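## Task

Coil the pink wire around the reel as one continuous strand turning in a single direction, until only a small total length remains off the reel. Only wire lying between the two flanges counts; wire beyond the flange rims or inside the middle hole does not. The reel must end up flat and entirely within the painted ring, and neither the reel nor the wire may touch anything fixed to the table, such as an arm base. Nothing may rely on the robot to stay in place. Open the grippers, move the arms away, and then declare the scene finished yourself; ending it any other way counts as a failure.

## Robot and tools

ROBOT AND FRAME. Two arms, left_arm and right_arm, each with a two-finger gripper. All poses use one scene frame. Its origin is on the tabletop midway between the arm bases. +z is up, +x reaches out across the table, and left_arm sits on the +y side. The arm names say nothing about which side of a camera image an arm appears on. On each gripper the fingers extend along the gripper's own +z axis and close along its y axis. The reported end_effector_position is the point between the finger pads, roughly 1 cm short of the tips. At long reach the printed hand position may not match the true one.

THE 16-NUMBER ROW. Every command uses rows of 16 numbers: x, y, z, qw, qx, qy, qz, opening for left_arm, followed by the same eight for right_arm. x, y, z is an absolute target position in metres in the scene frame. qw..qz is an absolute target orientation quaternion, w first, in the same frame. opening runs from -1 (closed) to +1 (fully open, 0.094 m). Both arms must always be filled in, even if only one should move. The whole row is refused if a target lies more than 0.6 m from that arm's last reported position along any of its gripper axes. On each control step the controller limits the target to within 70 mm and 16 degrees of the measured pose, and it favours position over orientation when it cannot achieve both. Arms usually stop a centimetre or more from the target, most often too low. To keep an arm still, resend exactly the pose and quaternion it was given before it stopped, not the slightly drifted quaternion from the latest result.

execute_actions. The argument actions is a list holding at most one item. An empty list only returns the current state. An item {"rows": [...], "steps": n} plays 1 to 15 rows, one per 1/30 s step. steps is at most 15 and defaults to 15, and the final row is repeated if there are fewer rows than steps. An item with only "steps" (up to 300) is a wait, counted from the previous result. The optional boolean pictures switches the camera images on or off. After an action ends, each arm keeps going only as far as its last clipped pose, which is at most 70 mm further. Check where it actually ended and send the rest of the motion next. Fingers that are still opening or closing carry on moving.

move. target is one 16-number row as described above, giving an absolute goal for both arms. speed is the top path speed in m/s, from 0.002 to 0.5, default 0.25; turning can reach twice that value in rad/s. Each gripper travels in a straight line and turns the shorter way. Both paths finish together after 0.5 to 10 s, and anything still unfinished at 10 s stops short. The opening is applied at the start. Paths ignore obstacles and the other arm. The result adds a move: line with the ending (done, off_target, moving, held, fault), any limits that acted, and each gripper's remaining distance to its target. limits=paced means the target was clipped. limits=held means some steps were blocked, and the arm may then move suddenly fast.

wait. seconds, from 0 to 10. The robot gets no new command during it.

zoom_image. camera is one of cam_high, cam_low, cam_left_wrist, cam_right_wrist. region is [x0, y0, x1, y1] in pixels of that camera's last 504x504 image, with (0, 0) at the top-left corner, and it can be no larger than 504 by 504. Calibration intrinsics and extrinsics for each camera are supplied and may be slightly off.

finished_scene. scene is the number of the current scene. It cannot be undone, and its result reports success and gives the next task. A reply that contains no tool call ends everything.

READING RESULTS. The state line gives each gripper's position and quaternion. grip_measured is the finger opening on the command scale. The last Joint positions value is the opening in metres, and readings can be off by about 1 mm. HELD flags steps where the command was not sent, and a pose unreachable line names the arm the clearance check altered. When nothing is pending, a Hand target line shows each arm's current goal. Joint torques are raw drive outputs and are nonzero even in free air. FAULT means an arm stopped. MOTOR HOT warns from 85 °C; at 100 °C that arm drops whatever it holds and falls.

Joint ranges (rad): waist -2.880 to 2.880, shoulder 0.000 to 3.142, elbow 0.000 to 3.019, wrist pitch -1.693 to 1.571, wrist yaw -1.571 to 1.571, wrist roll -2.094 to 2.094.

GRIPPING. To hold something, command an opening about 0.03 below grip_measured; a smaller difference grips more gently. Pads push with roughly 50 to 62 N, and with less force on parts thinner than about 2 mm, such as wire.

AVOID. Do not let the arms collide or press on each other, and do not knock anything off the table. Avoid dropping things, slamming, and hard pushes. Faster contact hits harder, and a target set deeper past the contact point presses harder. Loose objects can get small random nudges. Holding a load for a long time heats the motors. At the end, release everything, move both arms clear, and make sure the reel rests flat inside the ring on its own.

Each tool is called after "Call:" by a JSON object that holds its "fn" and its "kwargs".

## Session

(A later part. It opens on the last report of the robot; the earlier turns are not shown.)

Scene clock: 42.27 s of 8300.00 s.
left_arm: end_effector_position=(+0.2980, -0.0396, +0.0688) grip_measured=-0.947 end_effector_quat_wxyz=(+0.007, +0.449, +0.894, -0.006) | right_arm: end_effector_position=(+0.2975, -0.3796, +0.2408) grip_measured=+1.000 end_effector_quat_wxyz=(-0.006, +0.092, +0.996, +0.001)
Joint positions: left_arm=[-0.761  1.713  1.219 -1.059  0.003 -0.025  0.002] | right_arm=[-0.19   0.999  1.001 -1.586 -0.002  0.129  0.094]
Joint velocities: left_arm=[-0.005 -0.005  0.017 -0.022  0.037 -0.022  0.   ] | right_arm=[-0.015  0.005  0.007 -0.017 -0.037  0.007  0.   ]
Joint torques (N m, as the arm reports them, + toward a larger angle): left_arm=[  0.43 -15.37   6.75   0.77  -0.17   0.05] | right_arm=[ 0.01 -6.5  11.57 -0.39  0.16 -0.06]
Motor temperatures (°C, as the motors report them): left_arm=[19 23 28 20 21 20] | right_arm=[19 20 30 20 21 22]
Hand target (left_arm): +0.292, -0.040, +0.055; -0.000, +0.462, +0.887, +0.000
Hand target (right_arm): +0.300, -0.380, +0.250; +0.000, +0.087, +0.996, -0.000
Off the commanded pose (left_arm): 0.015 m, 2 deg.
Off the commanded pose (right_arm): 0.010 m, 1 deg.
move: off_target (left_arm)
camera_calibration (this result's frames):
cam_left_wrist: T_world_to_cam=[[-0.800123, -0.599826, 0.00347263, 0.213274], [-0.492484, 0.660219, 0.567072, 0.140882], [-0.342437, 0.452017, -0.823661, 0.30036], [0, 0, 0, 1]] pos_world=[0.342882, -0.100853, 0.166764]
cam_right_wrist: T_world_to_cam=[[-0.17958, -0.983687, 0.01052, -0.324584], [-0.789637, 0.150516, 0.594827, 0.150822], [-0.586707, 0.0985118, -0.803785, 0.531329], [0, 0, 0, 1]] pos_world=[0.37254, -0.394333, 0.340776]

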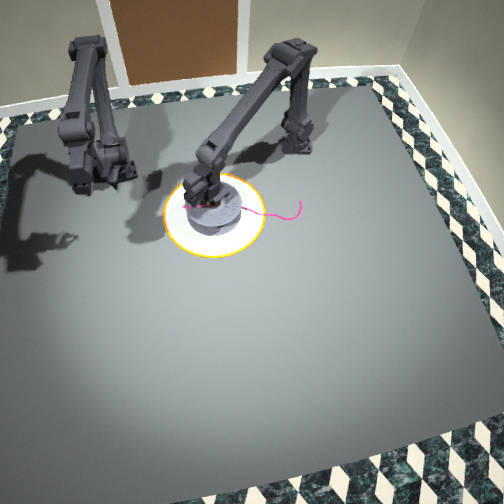

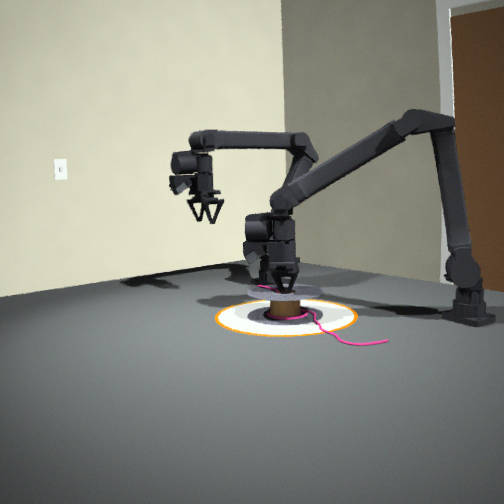

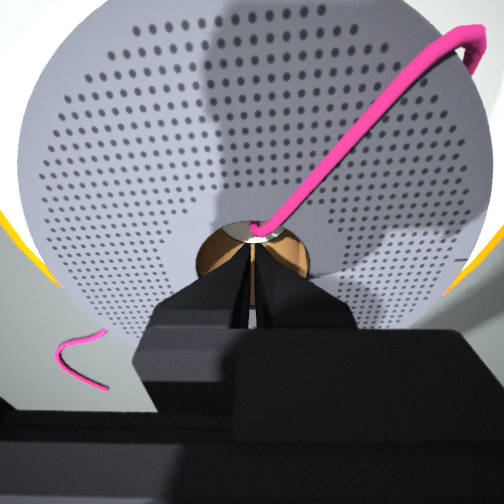

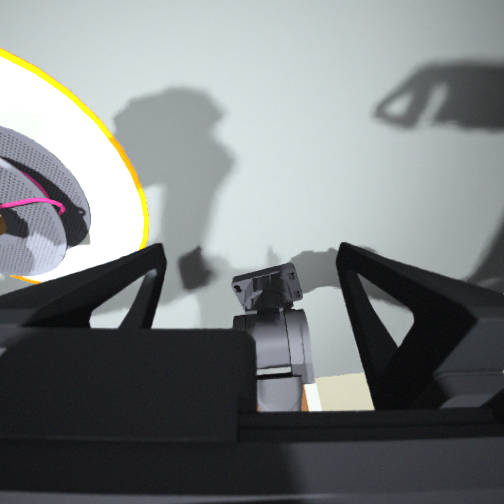

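Call:
{"fn": "move", "kwargs": {"target": [0.292,-0.040,0.055,0,0.985,0.174,0,-0.95, 0.3,-0.38,0.25,0,0.087,0.996,0,1], "speed": 0.4}}

Call:
{"fn": "move", "kwargs": {"target": [0.292,-0.040,0.053,0,0.985,0.174,0,-0.26, 0.3,-0.38,0.25,0,0.087,0.996,0,1], "speed": 0.04}}

Call:
{"fn": "move", "kwargs": {"target": [0.292,-0.040,0.053,0,0.462,0.887,0,-0.26, 0.3,-0.38,0.25,0,0.087,0.996,0,1], "speed": 0.3}}

Call:
{"fn": "move", "kwargs": {"target": [0.292,-0.040,0.053,0,-0.485,0.875,0,-0.26, 0.3,-0.38,0.25,0,0.087,0.996,0,1], "speed": 0.3}}

Call:
{"fn": "zoom_image", "kwargs": {"camera": "cam_low", "region": [200, 260, 400, 380]}}

Call:
{"fn": "zoom_image", "kwargs": {"camera": "cam_high", "region": [155, 130, 355, 270]}}

Scene clock: 49.17 s of 8300.00 s.
left_arm: end_effector_position=(+0.2980, -0.0396, +0.0688) grip_measured=-0.947 end_effector_quat_wxyz=(+0.009, +0.982, +0.189, +0.002) | right_arm: end_effector_position=(+0.2975, -0.3796, +0.2408) grip_measured=+1.000 end_effector_quat_wxyz=(-0.006, +0.092, +0.996, +0.001)
Joint positions: left_arm=[-0.761  1.713  1.219 -1.059  0.003  1.806  0.002] | right_arm=[-0.19   0.999  1.001 -1.586 -0.002  0.129  0.094]
Joint velocities: left_arm=[ 0.005 -0.015 -0.007  0.012 -0.007  0.022  0.001] | right_arm=[-0.005  0.005  0.007 -0.017  0.022  0.022  0.   ]
Joint torques (N m, as the arm reports them, + toward a larger angle): left_arm=[  0.43 -15.2    6.67   0.63  -0.09   0.06] | right_arm=[-0.03 -6.48 11.57 -0.39  0.15 -0.06]
Motor temperatures (°C, as the motors report them): left_arm=[19 23 28 20 21 20] | right_arm=[19 20 31 20 21 22]
Hand target (left_arm): +0.292, -0.040, +0.055; -0.000, +0.985, +0.174, +0.000
Hand target (right_arm): +0.300, -0.380, +0.250; +0.000, +0.087, +0.996, -0.000
Off the commanded pose (left_arm): 0.015 m, 2 deg.
Off the commanded pose (right_arm): 0.010 m, 1 deg.
After step 90, 0.90 s passed at rest.
move: off_target (left_arm)
camera_calibration (this result's frames):
cam_left_wrist: T_world_to_cam=[[-0.373305, 0.927519, -0.0187564, 0.148109], [0.749796, 0.313558, 0.582656, -0.244139], [0.546305, 0.203445, -0.812503, 0.0248882], [0, 0, 0, 1]] pos_world=[0.224748, -0.0658856, 0.165249]
cam_right_wrist: T_world_to_cam=[[-0.17958, -0.983687, 0.01052, -0.324584], [-0.789637, 0.150516, 0.594827, 0.150822], [-0.586707, 0.0985118, -0.803785, 0.531329], [0, 0, 0, 1]] pos_world=[0.37254, -0.394333, 0.340776]

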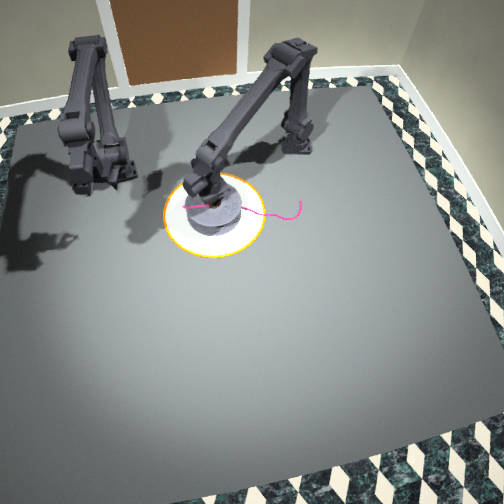

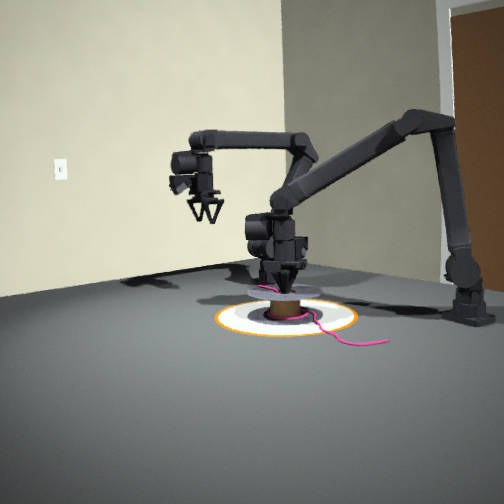

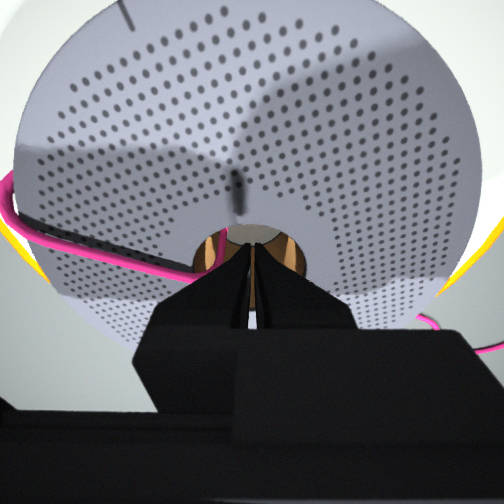

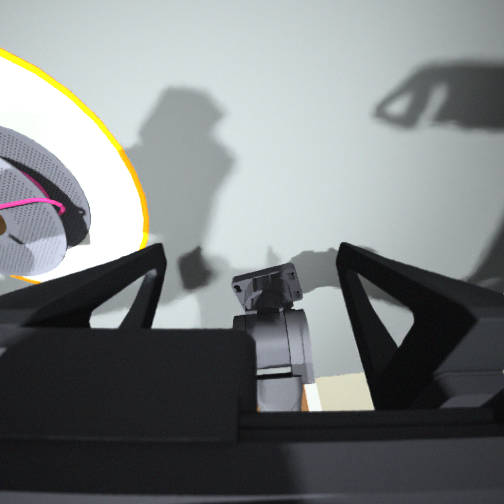

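Scene clock: 49.87 s of 8300.00 s.
left_arm: end_effector_position=(+0.2981, -0.0397, +0.0688) grip_measured=-0.266 end_effector_quat_wxyz=(+0.009, +0.982, +0.189, +0.002) | right_arm: end_effector_position=(+0.2975, -0.3796, +0.2408) grip_measured=+1.000 end_effector_quat_wxyz=(-0.006, +0.092, +0.996, +0.001)
Joint positions: left_arm=[-0.761  1.713  1.219 -1.058  0.003  1.806  0.035] | right_arm=[-0.19   0.999  1.001 -1.586 -0.002  0.129  0.094]
Joint velocities: left_arm=[-0.015 -0.005 -0.002 -0.007  0.007  0.066  0.   ] | right_arm=[ 0.024  0.005 -0.002  0.002  0.007  0.037  0.   ]
Joint torques (N m, as the arm reports them, + toward a larger angle): left_arm=[  0.44 -14.95   6.45   0.84  -0.08   0.08] | right_arm=[-0.02 -6.48 11.58 -0.39  0.16 -0.06]
Motor temperatures (°C, as the motors report them): left_arm=[19 23 28 20 21 20] | right_arm=[19 20 31 20 21 22]
Hand target (left_arm): +0.292, -0.040, +0.053; -0.000, +0.985, +0.174, -0.000
Hand target (right_arm): +0.300, -0.380, +0.250; +0.000, +0.087, +0.996, -0.000
Off the commanded pose (left_arm): 0.017 m, 2 deg.
Off the commanded pose (right_arm): 0.010 m, 1 deg.
move: off_target (left_arm)
camera_calibration (this result's frames):
cam_left_wrist: T_world_to_cam=[[-0.373301, 0.927513, -0.0191275, 0.148224], [0.749668, 0.31374, 0.582723, -0.244115], [0.546484, 0.203192, -0.812446, 0.0248083], [0, 0, 0, 1]] pos_world=[0.22478, -0.0659321, 0.165242]
cam_right_wrist: T_world_to_cam=[[-0.17958, -0.983687, 0.01052, -0.324584], [-0.789637, 0.150516, 0.594827, 0.150822], [-0.586707, 0.0985118, -0.803785, 0.531329], [0, 0, 0, 1]] pos_world=[0.37254, -0.394333, 0.340776]

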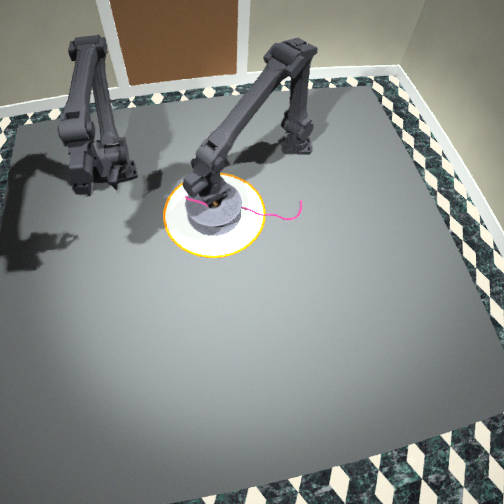

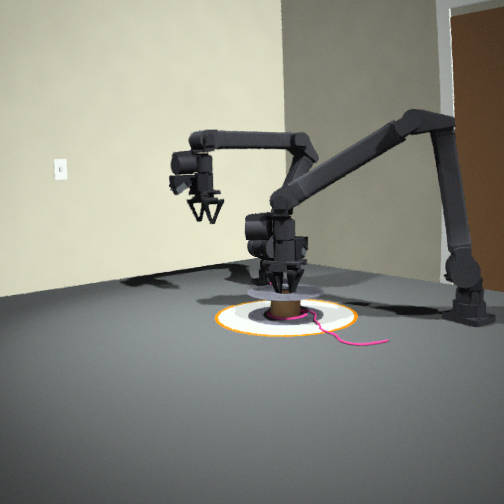

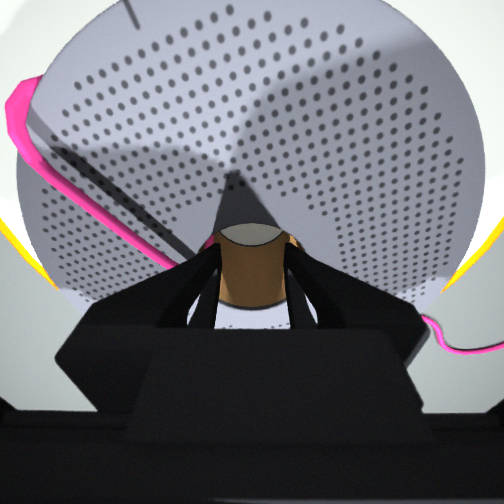

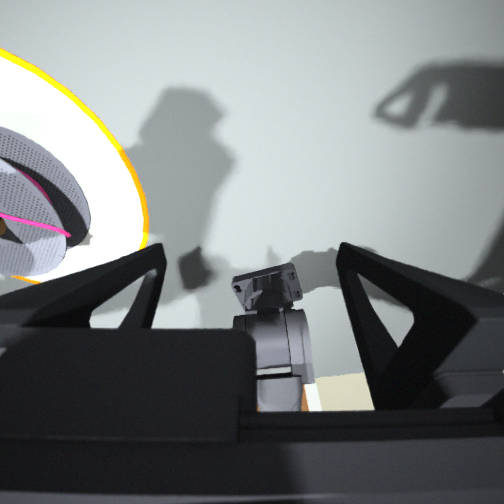

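Scene clock: 53.47 s of 8300.00 s.
left_arm: end_effector_position=(+0.2981, -0.0397, +0.0688) grip_measured=-0.265 end_effector_quat_wxyz=(+0.008, +0.469, +0.883, -0.006) | right_arm: end_effector_position=(+0.2975, -0.3796, +0.2408) grip_measured=+1.000 end_effector_quat_wxyz=(-0.006, +0.092, +0.996, +0.001)
Joint positions: left_arm=[-0.761  1.713  1.219 -1.058  0.003  0.02   0.035] | right_arm=[-0.19   0.999  1.001 -1.586 -0.002  0.129  0.094]
Joint velocities: left_arm=[-0.005  0.005 -0.007  0.022 -0.007  0.022 -0.001] | right_arm=[-0.005  0.015 -0.012 -0.012 -0.051 -0.037  0.   ]
Joint torques (N m, as the arm reports them, + toward a larger angle): left_arm=[  0.41 -15.07   6.58   0.98  -0.16  -0.35] | right_arm=[-0.02 -6.47 11.57 -0.4   0.16 -0.06]
Motor temperatures (°C, as the motors report them): left_arm=[19 23 28 20 21 20] | right_arm=[19 20 31 20 21 22]
Hand target (left_arm): +0.292, -0.040, +0.053; -0.000, +0.462, +0.887, +0.000
Hand target (right_arm): +0.300, -0.380, +0.250; +0.000, +0.087, +0.996, -0.000
Off the commanded pose (left_arm): 0.017 m, 1 deg.
Off the commanded pose (right_arm): 0.010 m, 1 deg.
move: off_target (left_arm)
camera_calibration (this result's frames):
cam_left_wrist: T_world_to_cam=[[-0.826299, -0.563227, 0.00227222, 0.222673], [-0.463019, 0.681571, 0.566634, 0.133053], [-0.320692, 0.467157, -0.823967, 0.294555], [0, 0, 0, 1]] pos_world=[0.340062, -0.102873, 0.166805]
cam_right_wrist: T_world_to_cam=[[-0.17958, -0.983687, 0.01052, -0.324584], [-0.789637, 0.150516, 0.594827, 0.150822], [-0.586707, 0.0985118, -0.803785, 0.531329], [0, 0, 0, 1]] pos_world=[0.37254, -0.394333, 0.340776]

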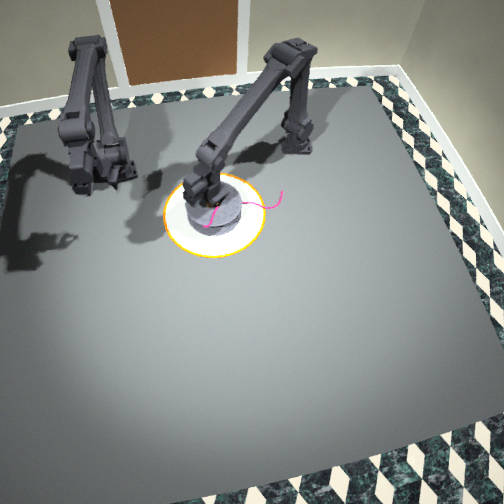

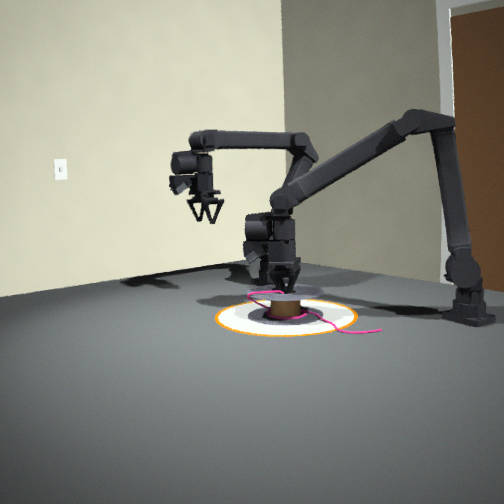

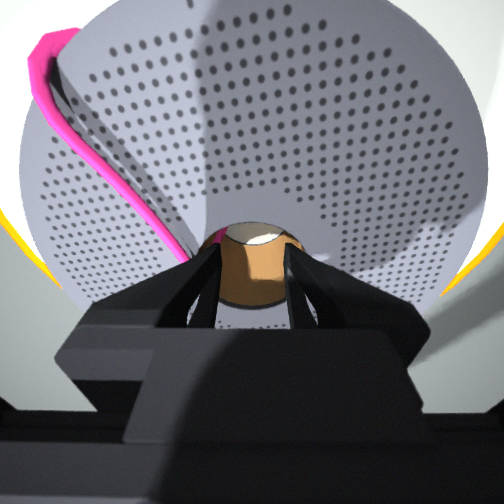

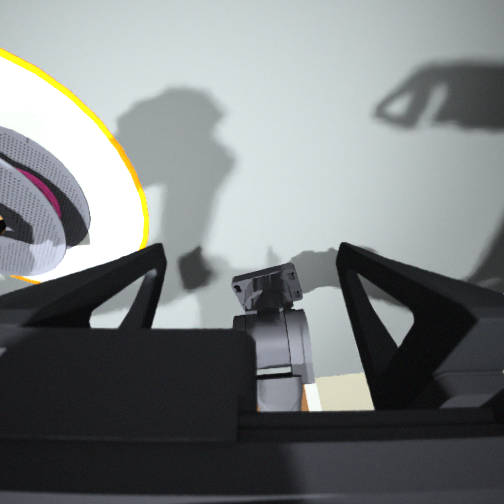

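Scene clock: 57.37 s of 8300.00 s.
left_arm: end_effector_position=(+0.2986, -0.0405, +0.0692) grip_measured=-0.265 end_effector_quat_wxyz=(-0.000, -0.479, +0.878, -0.012) | right_arm: end_effector_position=(+0.2975, -0.3796, +0.2408) grip_measured=+1.000 end_effector_quat_wxyz=(-0.006, +0.092, +0.996, +0.001)
Joint positions: left_arm=[-0.761  1.712  1.219 -1.055  0.003 -1.954  0.035] | right_arm=[-0.19   0.999  1.001 -1.586 -0.002  0.129  0.094]
Joint velocities: left_arm=[ 0.005 -0.005 -0.017 -0.007 -0.022  0.066 -0.001] | right_arm=[ 0.005 -0.005  0.017 -0.002 -0.051  0.037  0.   ]
Joint torques (N m, as the arm reports them, + toward a larger angle): left_arm=[  0.44 -14.93   6.47   0.65  -0.25  -0.35] | right_arm=[-0.05 -6.5  11.58 -0.38  0.15 -0.06]
Motor temperatures (°C, as the motors report them): left_arm=[19 23 28 20 21 20] | right_arm=[19 20 31 20 21 22]
Hand target (left_arm): +0.292, -0.040, +0.053; +0.000, -0.485, +0.875, +0.000
Hand target (right_arm): +0.300, -0.380, +0.250; +0.000, +0.087, +0.996, -0.000
Off the commanded pose (left_arm): 0.017 m, 2 deg.
Off the commanded pose (right_arm): 0.010 m, 1 deg.
move: off_target (left_arm)
camera_calibration (this result's frames):
cam_left_wrist: T_world_to_cam=[[0.84225, -0.538726, 0.0197174, -0.275836], [-0.444436, -0.673205, 0.590992, 0.0716124], [-0.305109, -0.506526, -0.806436, 0.250162], [0, 0, 0, 1]] pos_world=[0.340477, 0.0263238, 0.164856]
cam_right_wrist: T_world_to_cam=[[-0.17958, -0.983687, 0.01052, -0.324584], [-0.789637, 0.150516, 0.594827, 0.150822], [-0.586707, 0.0985118, -0.803785, 0.531329], [0, 0, 0, 1]] pos_world=[0.37254, -0.394333, 0.340776]

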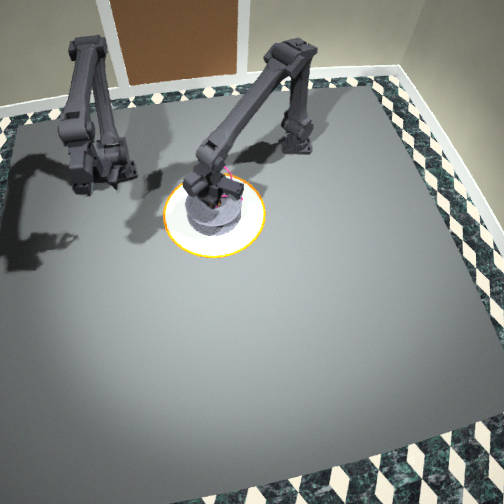

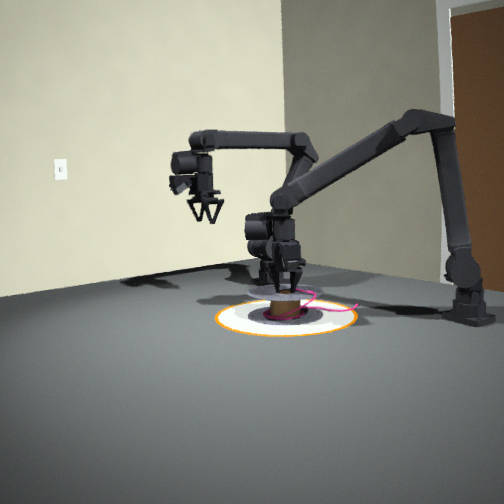

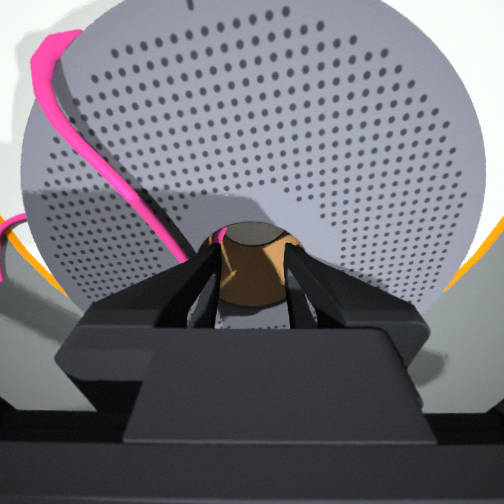

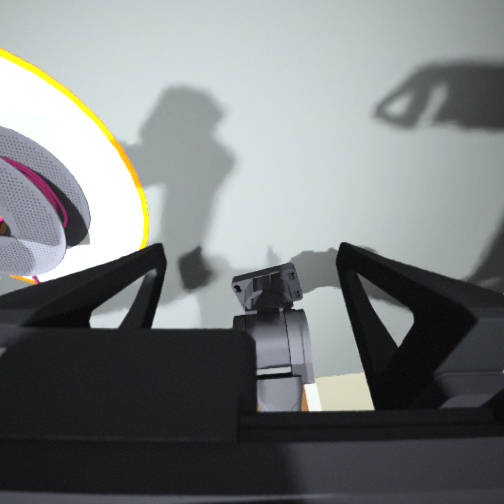

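Region (200, 260, 400, 380) of cam_low's 504x504 image, scaled by 2.520, with more detail than that image has; it fills the top 302 rows of this view, and the rest is white.

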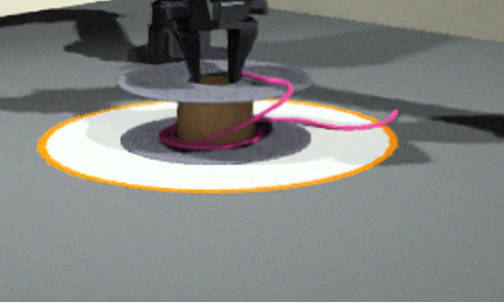

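Region (155, 130, 355, 270) of cam_high's 504x504 image, scaled by 2.520, with more detail than that image has; it fills the top 353 rows of this view, and the rest is white.

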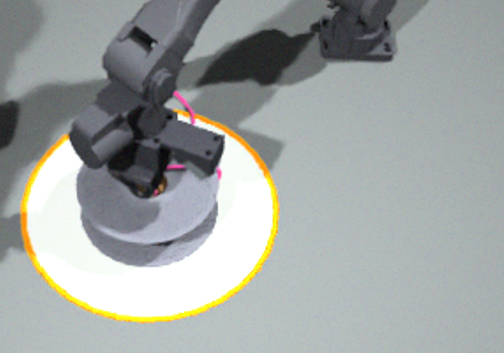

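Call:
{"fn": "move", "kwargs": {"target": [0.292,-0.040,0.053,0,0.819,0.574,0,-0.95, 0.3,-0.38,0.25,0,0.087,0.996,0,1], "speed": 0.4}}

Call:
{"fn": "move", "kwargs": {"target": [0.292,-0.040,0.053,0,0.819,0.574,0,-0.25, 0.3,-0.38,0.25,0,0.087,0.996,0,1], "speed": 0.04}}

Call:
{"fn": "move", "kwargs": {"target": [0.292,-0.040,0.053,0,0.174,0.985,0,-0.25, 0.3,-0.33,0.25,0,0.087,0.996,0,1], "speed": 0.3}}

Call:
{"fn": "zoom_image", "kwargs": {"camera": "cam_high", "region": [100, 130, 300, 270]}}

Scene clock: 69.60 s of 8300.00 s.
left_arm: end_effector_position=(+0.2985, -0.0404, +0.0678) grip_measured=-0.947 end_effector_quat_wxyz=(+0.010, +0.810, +0.586, -0.002) | right_arm: end_effector_position=(+0.2975, -0.3796, +0.2408) grip_measured=+1.000 end_effector_quat_wxyz=(-0.006, +0.092, +0.996, +0.001)
Joint positions: left_arm=[-0.761  1.715  1.219 -1.054  0.003  0.934  0.002] | right_arm=[-0.19   0.999  1.001 -1.586 -0.002  0.129  0.094]
Joint velocities: left_arm=[-0.005 -0.005 -0.027 -0.007  0.022 -0.066 -0.   ] | right_arm=[ 0.005  0.005 -0.002  0.012  0.007 -0.007  0.   ]
Joint torques (N m, as the arm reports them, + toward a larger angle): left_arm=[  0.42 -15.31   6.53   0.75  -0.11   0.05] | right_arm=[ 0.   -6.49 11.59 -0.38  0.16 -0.06]
Motor temperatures (°C, as the motors report them): left_arm=[19 23 28 20 21 20] | right_arm=[19 20 31 20 21 22]
Hand target (left_arm): +0.292, -0.040, +0.053; -0.000, +0.819, +0.574, +0.000
Hand target (right_arm): +0.300, -0.380, +0.250; +0.000, +0.087, +0.996, -0.000
Off the commanded pose (left_arm): 0.016 m, 2 deg.
Off the commanded pose (right_arm): 0.010 m, 1 deg.
After step 90, 4.90 s passed at rest.
move: off_target (left_arm)
camera_calibration (this result's frames):
cam_left_wrist: T_world_to_cam=[[-0.950624, 0.309995, -0.0147449, 0.296185], [0.246837, 0.784036, 0.569525, -0.0735996], [0.18811, 0.537764, -0.821842, 0.145016], [0, 0, 0, 1]] pos_world=[0.272448, -0.112095, 0.165464]
cam_right_wrist: T_world_to_cam=[[-0.17958, -0.983687, 0.01052, -0.324584], [-0.789637, 0.150516, 0.594827, 0.150822], [-0.586707, 0.0985118, -0.803785, 0.531329], [0, 0, 0, 1]] pos_world=[0.37254, -0.394333, 0.340776]

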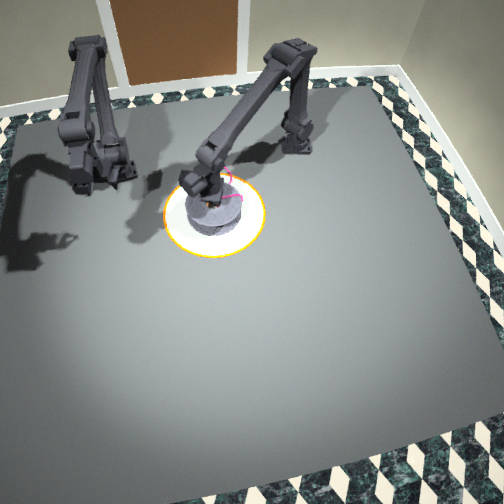

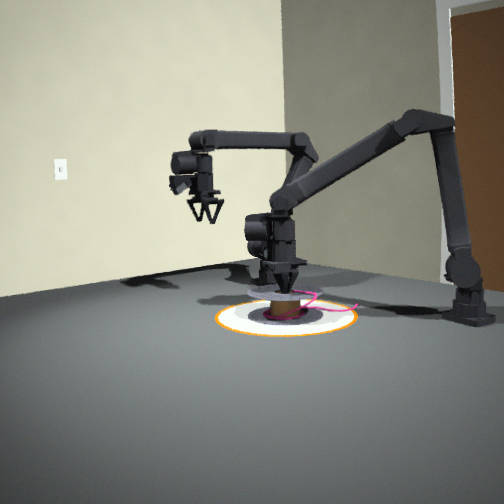

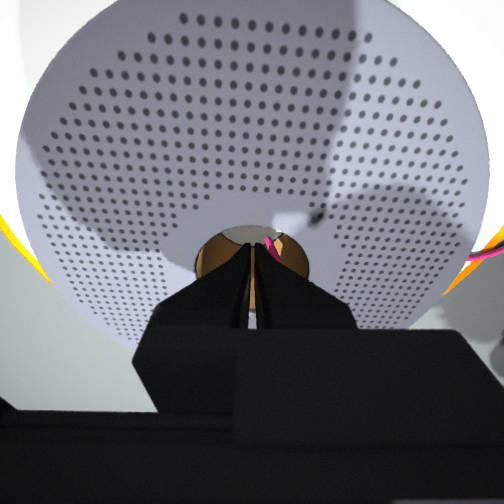

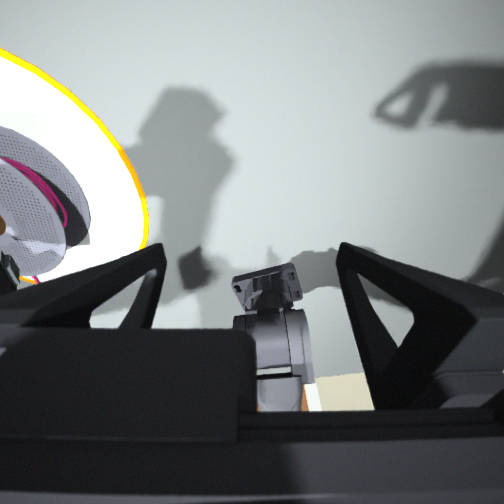

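Scene clock: 70.30 s of 8300.00 s.
left_arm: end_effector_position=(+0.2984, -0.0405, +0.0685) grip_measured=-0.265 end_effector_quat_wxyz=(+0.011, +0.811, +0.586, -0.002) | right_arm: end_effector_position=(+0.2975, -0.3796, +0.2408) grip_measured=+1.000 end_effector_quat_wxyz=(-0.006, +0.092, +0.996, +0.001)
Joint positions: left_arm=[-0.761  1.714  1.219 -1.055  0.004  0.935  0.035] | right_arm=[-0.19   0.999  1.001 -1.586 -0.002  0.129  0.094]
Joint velocities: left_arm=[-0.005 -0.015 -0.017 -0.002 -0.022  0.022  0.   ] | right_arm=[-0.024  0.005  0.007 -0.002  0.022  0.007  0.   ]
Joint torques (N m, as the arm reports them, + toward a larger angle): left_arm=[  0.46 -15.18   6.55   0.75  -0.13   0.07] | right_arm=[ 0.01 -6.46 11.58 -0.39  0.15 -0.06]
Motor temperatures (°C, as the motors report them): left_arm=[19 23 28 20 21 20] | right_arm=[19 20 31 20 21 22]
Hand target (left_arm): +0.292, -0.040, +0.053; -0.000, +0.819, +0.574, -0.000
Hand target (right_arm): +0.300, -0.380, +0.250; +0.000, +0.087, +0.996, -0.000
Off the commanded pose (left_arm): 0.017 m, 2 deg.
Off the commanded pose (right_arm): 0.010 m, 1 deg.
move: off_target (left_arm)
camera_calibration (this result's frames):
cam_left_wrist: T_world_to_cam=[[-0.950263, 0.311077, -0.0152252, 0.296087], [0.247713, 0.784526, 0.568469, -0.0740836], [0.188782, 0.536424, -0.822564, 0.145451], [0, 0, 0, 1]] pos_world=[0.272253, -0.112008, 0.166265]
cam_right_wrist: T_world_to_cam=[[-0.17958, -0.983687, 0.01052, -0.324584], [-0.789637, 0.150516, 0.594827, 0.150822], [-0.586707, 0.0985118, -0.803785, 0.531329], [0, 0, 0, 1]] pos_world=[0.37254, -0.394333, 0.340776]

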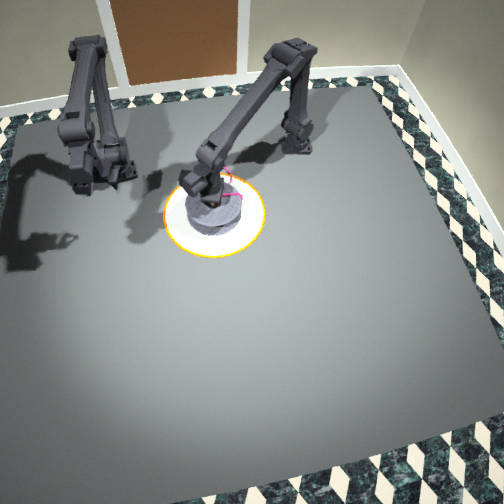

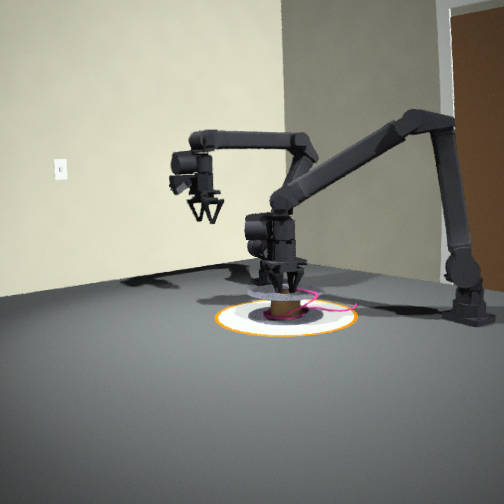

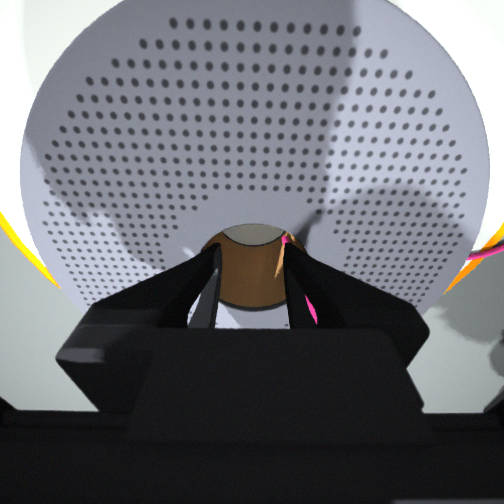

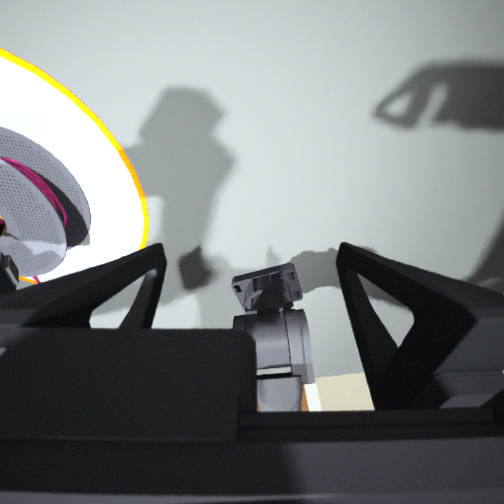

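Scene clock: 73.47 s of 8300.00 s.
left_arm: end_effector_position=(+0.2982, -0.0406, +0.0685) grip_measured=-0.264 end_effector_quat_wxyz=(+0.006, +0.180, +0.984, -0.010) | right_arm: end_effector_position=(+0.2959, -0.3345, +0.2408) grip_measured=+1.000 end_effector_quat_wxyz=(-0.006, +0.089, +0.996, -0.000)
Joint positions: left_arm=[-0.761  1.714  1.219 -1.055  0.006 -0.595  0.035] | right_arm=[-0.011  0.999  1.001 -1.586 -0.002  0.302  0.094]
Joint velocities: left_arm=[-0.015  0.005 -0.022  0.002  0.037 -0.066  0.002] | right_arm=[-0.015 -0.005 -0.007 -0.007 -0.022  0.007  0.   ]
Joint torques (N m, as the arm reports them, + toward a larger angle): left_arm=[  0.42 -15.17   6.56   0.79  -0.32  -0.34] | right_arm=[ 1.34 -5.85 11.99 -0.35  0.15  0.17]
Motor temperatures (°C, as the motors report them): left_arm=[19 23 28 20 21 20] | right_arm=[19 20 31 20 21 22]
Hand target (left_arm): +0.292, -0.040, +0.053; +0.000, +0.174, +0.985, +0.000
Hand target (right_arm): +0.300, -0.330, +0.250; -0.001, +0.087, +0.996, -0.000
Off the commanded pose (left_arm): 0.017 m, 1 deg.
Off the commanded pose (right_arm): 0.011 m, 1 deg.
move: off_target (left_arm, right_arm)
camera_calibration (this result's frames):
cam_left_wrist: T_world_to_cam=[[-0.350433, -0.936445, 0.0163643, 0.0641845], [-0.766337, 0.296734, 0.569804, 0.20858], [-0.538446, 0.187138, -0.821618, 0.348186], [0, 0, 0, 1]] pos_world=[0.369814, -0.0669461, 0.166176]
cam_right_wrist: T_world_to_cam=[[-0.173179, -0.984808, 0.0127297, -0.283273], [-0.79041, 0.146682, 0.594757, 0.141802], [-0.587589, 0.0929378, -0.803805, 0.524399], [0, 0, 0, 1]] pos_world=[0.371156, -0.348506, 0.340783]

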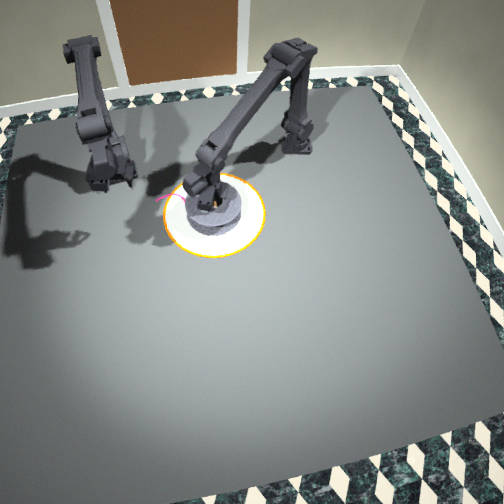

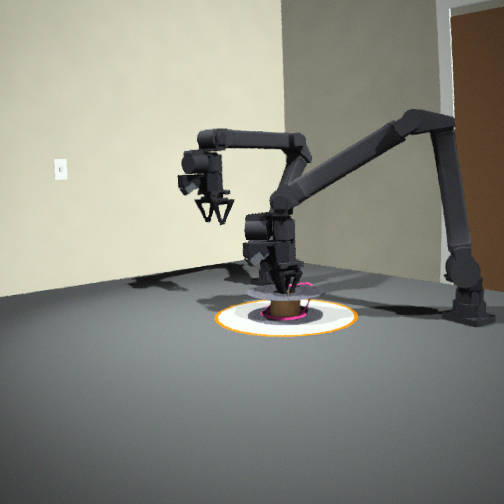

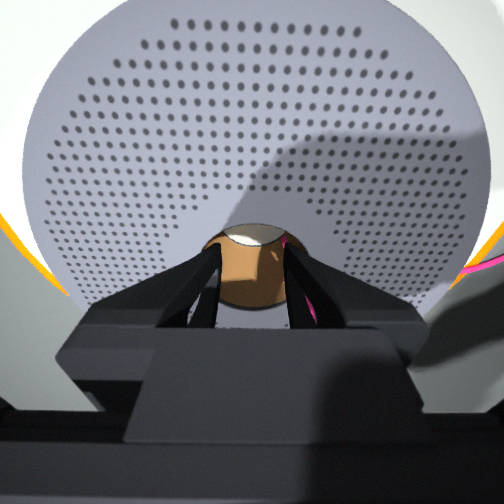

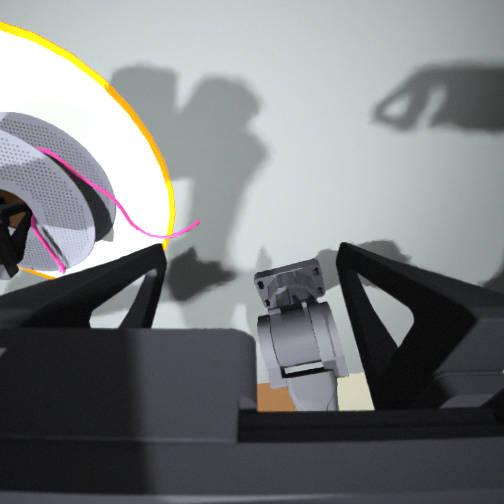

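Region (100, 130, 300, 270) of cam_high's 504x504 image, scaled by 2.520, with more detail than that image has; it fills the top 353 rows of this view, and the rest is white.

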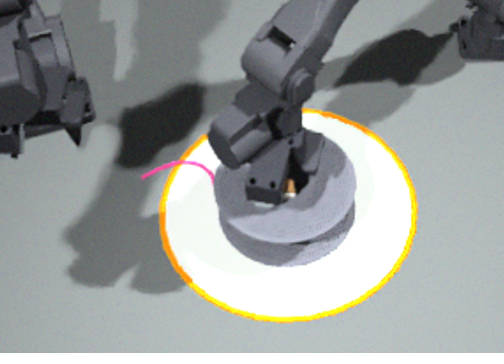

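Call:
{"fn": "move", "kwargs": {"target": [0.292,-0.040,0.053,0,-0.259,0.966,0,-0.25, 0.37,-0.27,0.2,0,0.174,0.985,0,-0.4], "speed": 0.25}}

Call:
{"fn": "zoom_image", "kwargs": {"camera": "cam_high", "region": [100, 150, 300, 290]}}

Scene clock: 80.93 s of 8300.00 s.
left_arm: end_effector_position=(+0.2981, -0.0408, +0.0690) grip_measured=-0.259 end_effector_quat_wxyz=(+0.001, -0.252, +0.968, -0.012) | right_arm: end_effector_position=(+0.3503, -0.2816, +0.1846) grip_measured=-0.398 end_effector_quat_wxyz=(-0.025, +0.176, +0.984, -0.011)
Joint positions: left_arm=[-0.761  1.713  1.219 -1.055  0.006 -1.465  0.035] | right_arm=[ 0.134  1.222  1.012 -1.416 -0.002  0.622  0.028]
Joint velocities: left_arm=[-0.005  0.005 -0.007 -0.007 -0.051 -0.037 -0.   ] | right_arm=[-0.005  0.015 -0.012 -0.007  0.022 -0.007 -0.001]
Joint torques (N m, as the arm reports them, + toward a larger angle): left_arm=[  0.39 -15.     6.51   0.72  -0.35  -0.35] | right_arm=[ 1.28 -8.41 14.27  0.42  0.15  0.18]
Motor temperatures (°C, as the motors report them): left_arm=[19 23 28 20 21 20] | right_arm=[19 20 32 20 21 22]
Hand target (left_arm): +0.292, -0.040, +0.053; +0.000, -0.259, +0.966, +0.000
Hand target (right_arm): +0.370, -0.271, +0.201; -0.001, +0.174, +0.985, +0.000
Off the commanded pose (left_arm): 0.017 m, 2 deg.
Off the commanded pose (right_arm): 0.028 m, 3 deg.
After step 90, 2.13 s passed at rest.
move: off_target (left_arm, right_arm)
camera_calibration (this result's frames):
cam_left_wrist: T_world_to_cam=[[0.489648, -0.871626, 0.0226521, -0.184241], [-0.713888, -0.38585, 0.584366, 0.163748], [-0.500609, -0.302305, -0.811174, 0.316619], [0, 0, 0, 1]] pos_world=[0.365613, -0.00169117, 0.165318]
cam_right_wrist: T_world_to_cam=[[-0.340536, -0.93934, 0.0409278, -0.154838], [-0.728142, 0.29101, 0.620583, 0.224424], [-0.594849, 0.18153, -0.783072, 0.529954], [0, 0, 0, 1]] pos_world=[0.425927, -0.306958, 0.282056]

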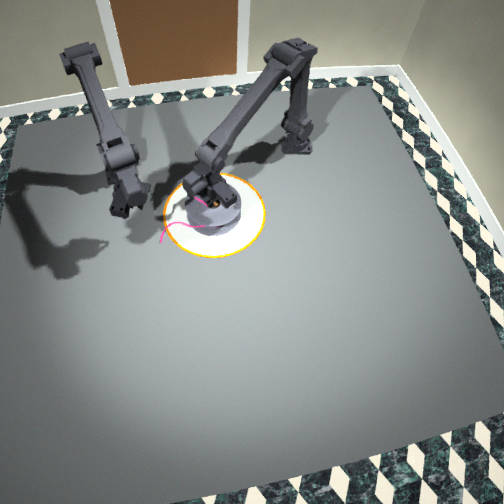

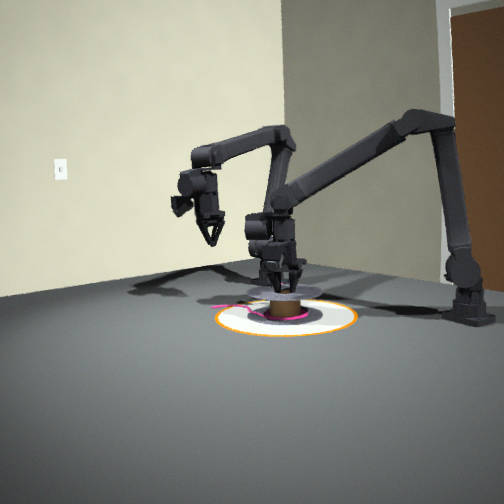

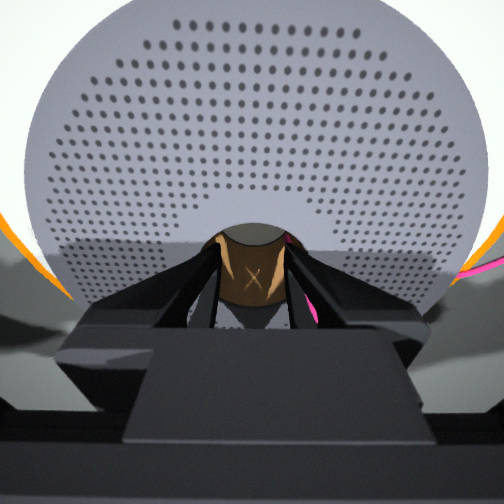

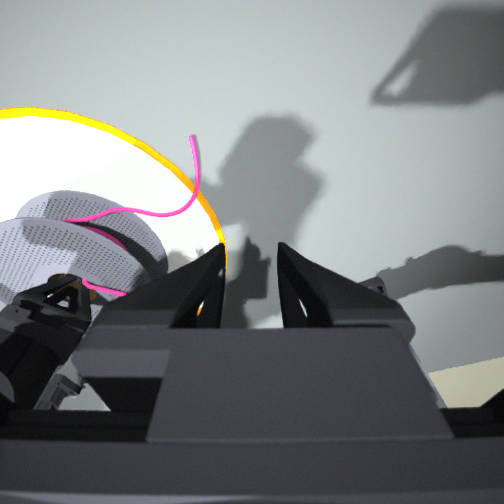

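Region (100, 150, 300, 290) of cam_high's 504x504 image, scaled by 2.520, with more detail than that image has; it fills the top 353 rows of this view, and the rest is white.

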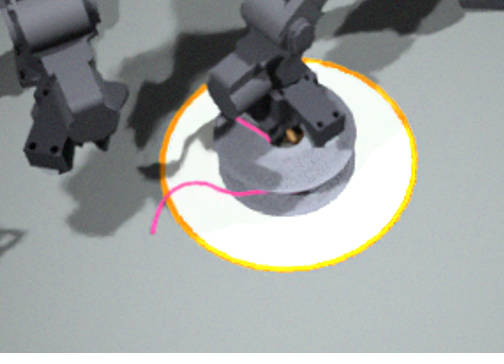

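Call:
{"fn": "move", "kwargs": {"target": [0.292,-0.040,0.053,0,-0.259,0.966,0,-0.25, 0.37,-0.225,0.09,0,-0.924,0.383,0,-0.2], "speed": 0.3}}

Scene clock: 93.53 s of 8300.00 s.
left_arm: end_effector_position=(+0.2981, -0.0409, +0.0694) grip_measured=-0.259 end_effector_quat_wxyz=(+0.002, -0.253, +0.967, -0.012) | right_arm: end_effector_position=(+0.3750, -0.2301, +0.1000) grip_measured=-0.202 end_effector_quat_wxyz=(-0.004, +0.918, -0.396, +0.006)
Joint positions: left_arm=[-0.762  1.712  1.219 -1.055  0.005 -1.469  0.035] | right_arm=[ 0.258  1.364  0.905 -1.098  0.003 -1.936  0.037]
Joint velocities: left_arm=[-0.015  0.005  0.002  0.007  0.022 -0.051  0.   ] | right_arm=[-0.005 -0.005 -0.007  0.002 -0.066 -0.037 -0.   ]
Joint torques (N m, as the arm reports them, + toward a larger angle): left_arm=[  0.49 -14.96   6.5    0.71  -0.34  -0.35] | right_arm=[ 1.33 -9.82  7.45  0.51 -0.13 -0.06]
Motor temperatures (°C, as the motors report them): left_arm=[19 23 28 20 21 20] | right_arm=[19 20 32 20 21 22]
Hand target (left_arm): +0.292, -0.040, +0.053; +0.000, -0.259, +0.966, +0.000
Hand target (right_arm): +0.371, -0.226, +0.090; +0.001, +0.924, -0.383, -0.000
Off the commanded pose (left_arm): 0.017 m, 2 deg.
Off the commanded pose (right_arm): 0.012 m, 2 deg.
After step 90, 4.47 s passed at rest.
move: off_target (left_arm, right_arm)
camera_calibration (this result's frames):
cam_left_wrist: T_world_to_cam=[[0.49263, -0.869927, 0.0233227, -0.185166], [-0.713125, -0.388184, 0.583752, 0.163223], [-0.498768, -0.304205, -0.811597, 0.316278], [0, 0, 0, 1]] pos_world=[0.365366, -0.00150654, 0.165728]
cam_right_wrist: T_world_to_cam=[[0.723672, 0.689752, 0.0232593, -0.117013], [0.546651, -0.593455, 0.590749, -0.398617], [0.421273, -0.414794, -0.80652, -0.0469351], [0, 0, 0, 1]] pos_world=[0.322355, -0.17532, 0.20035]

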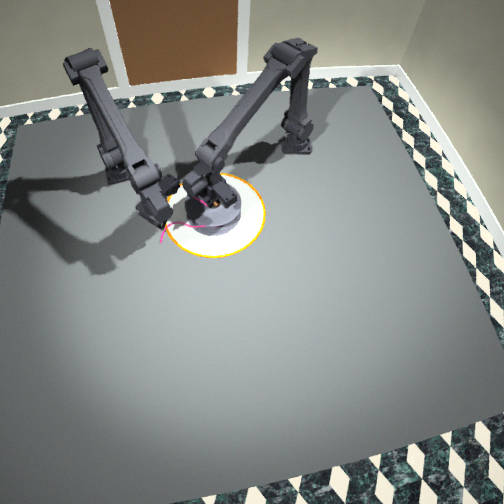

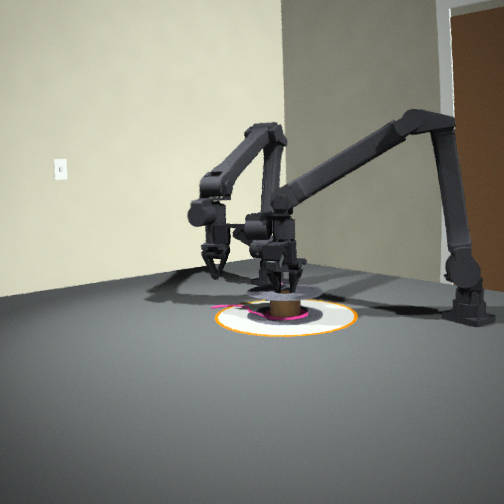

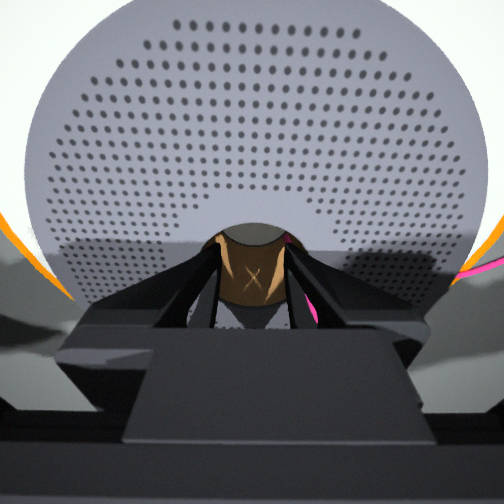

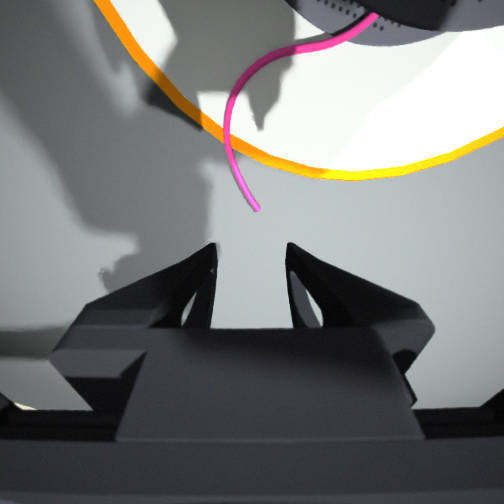

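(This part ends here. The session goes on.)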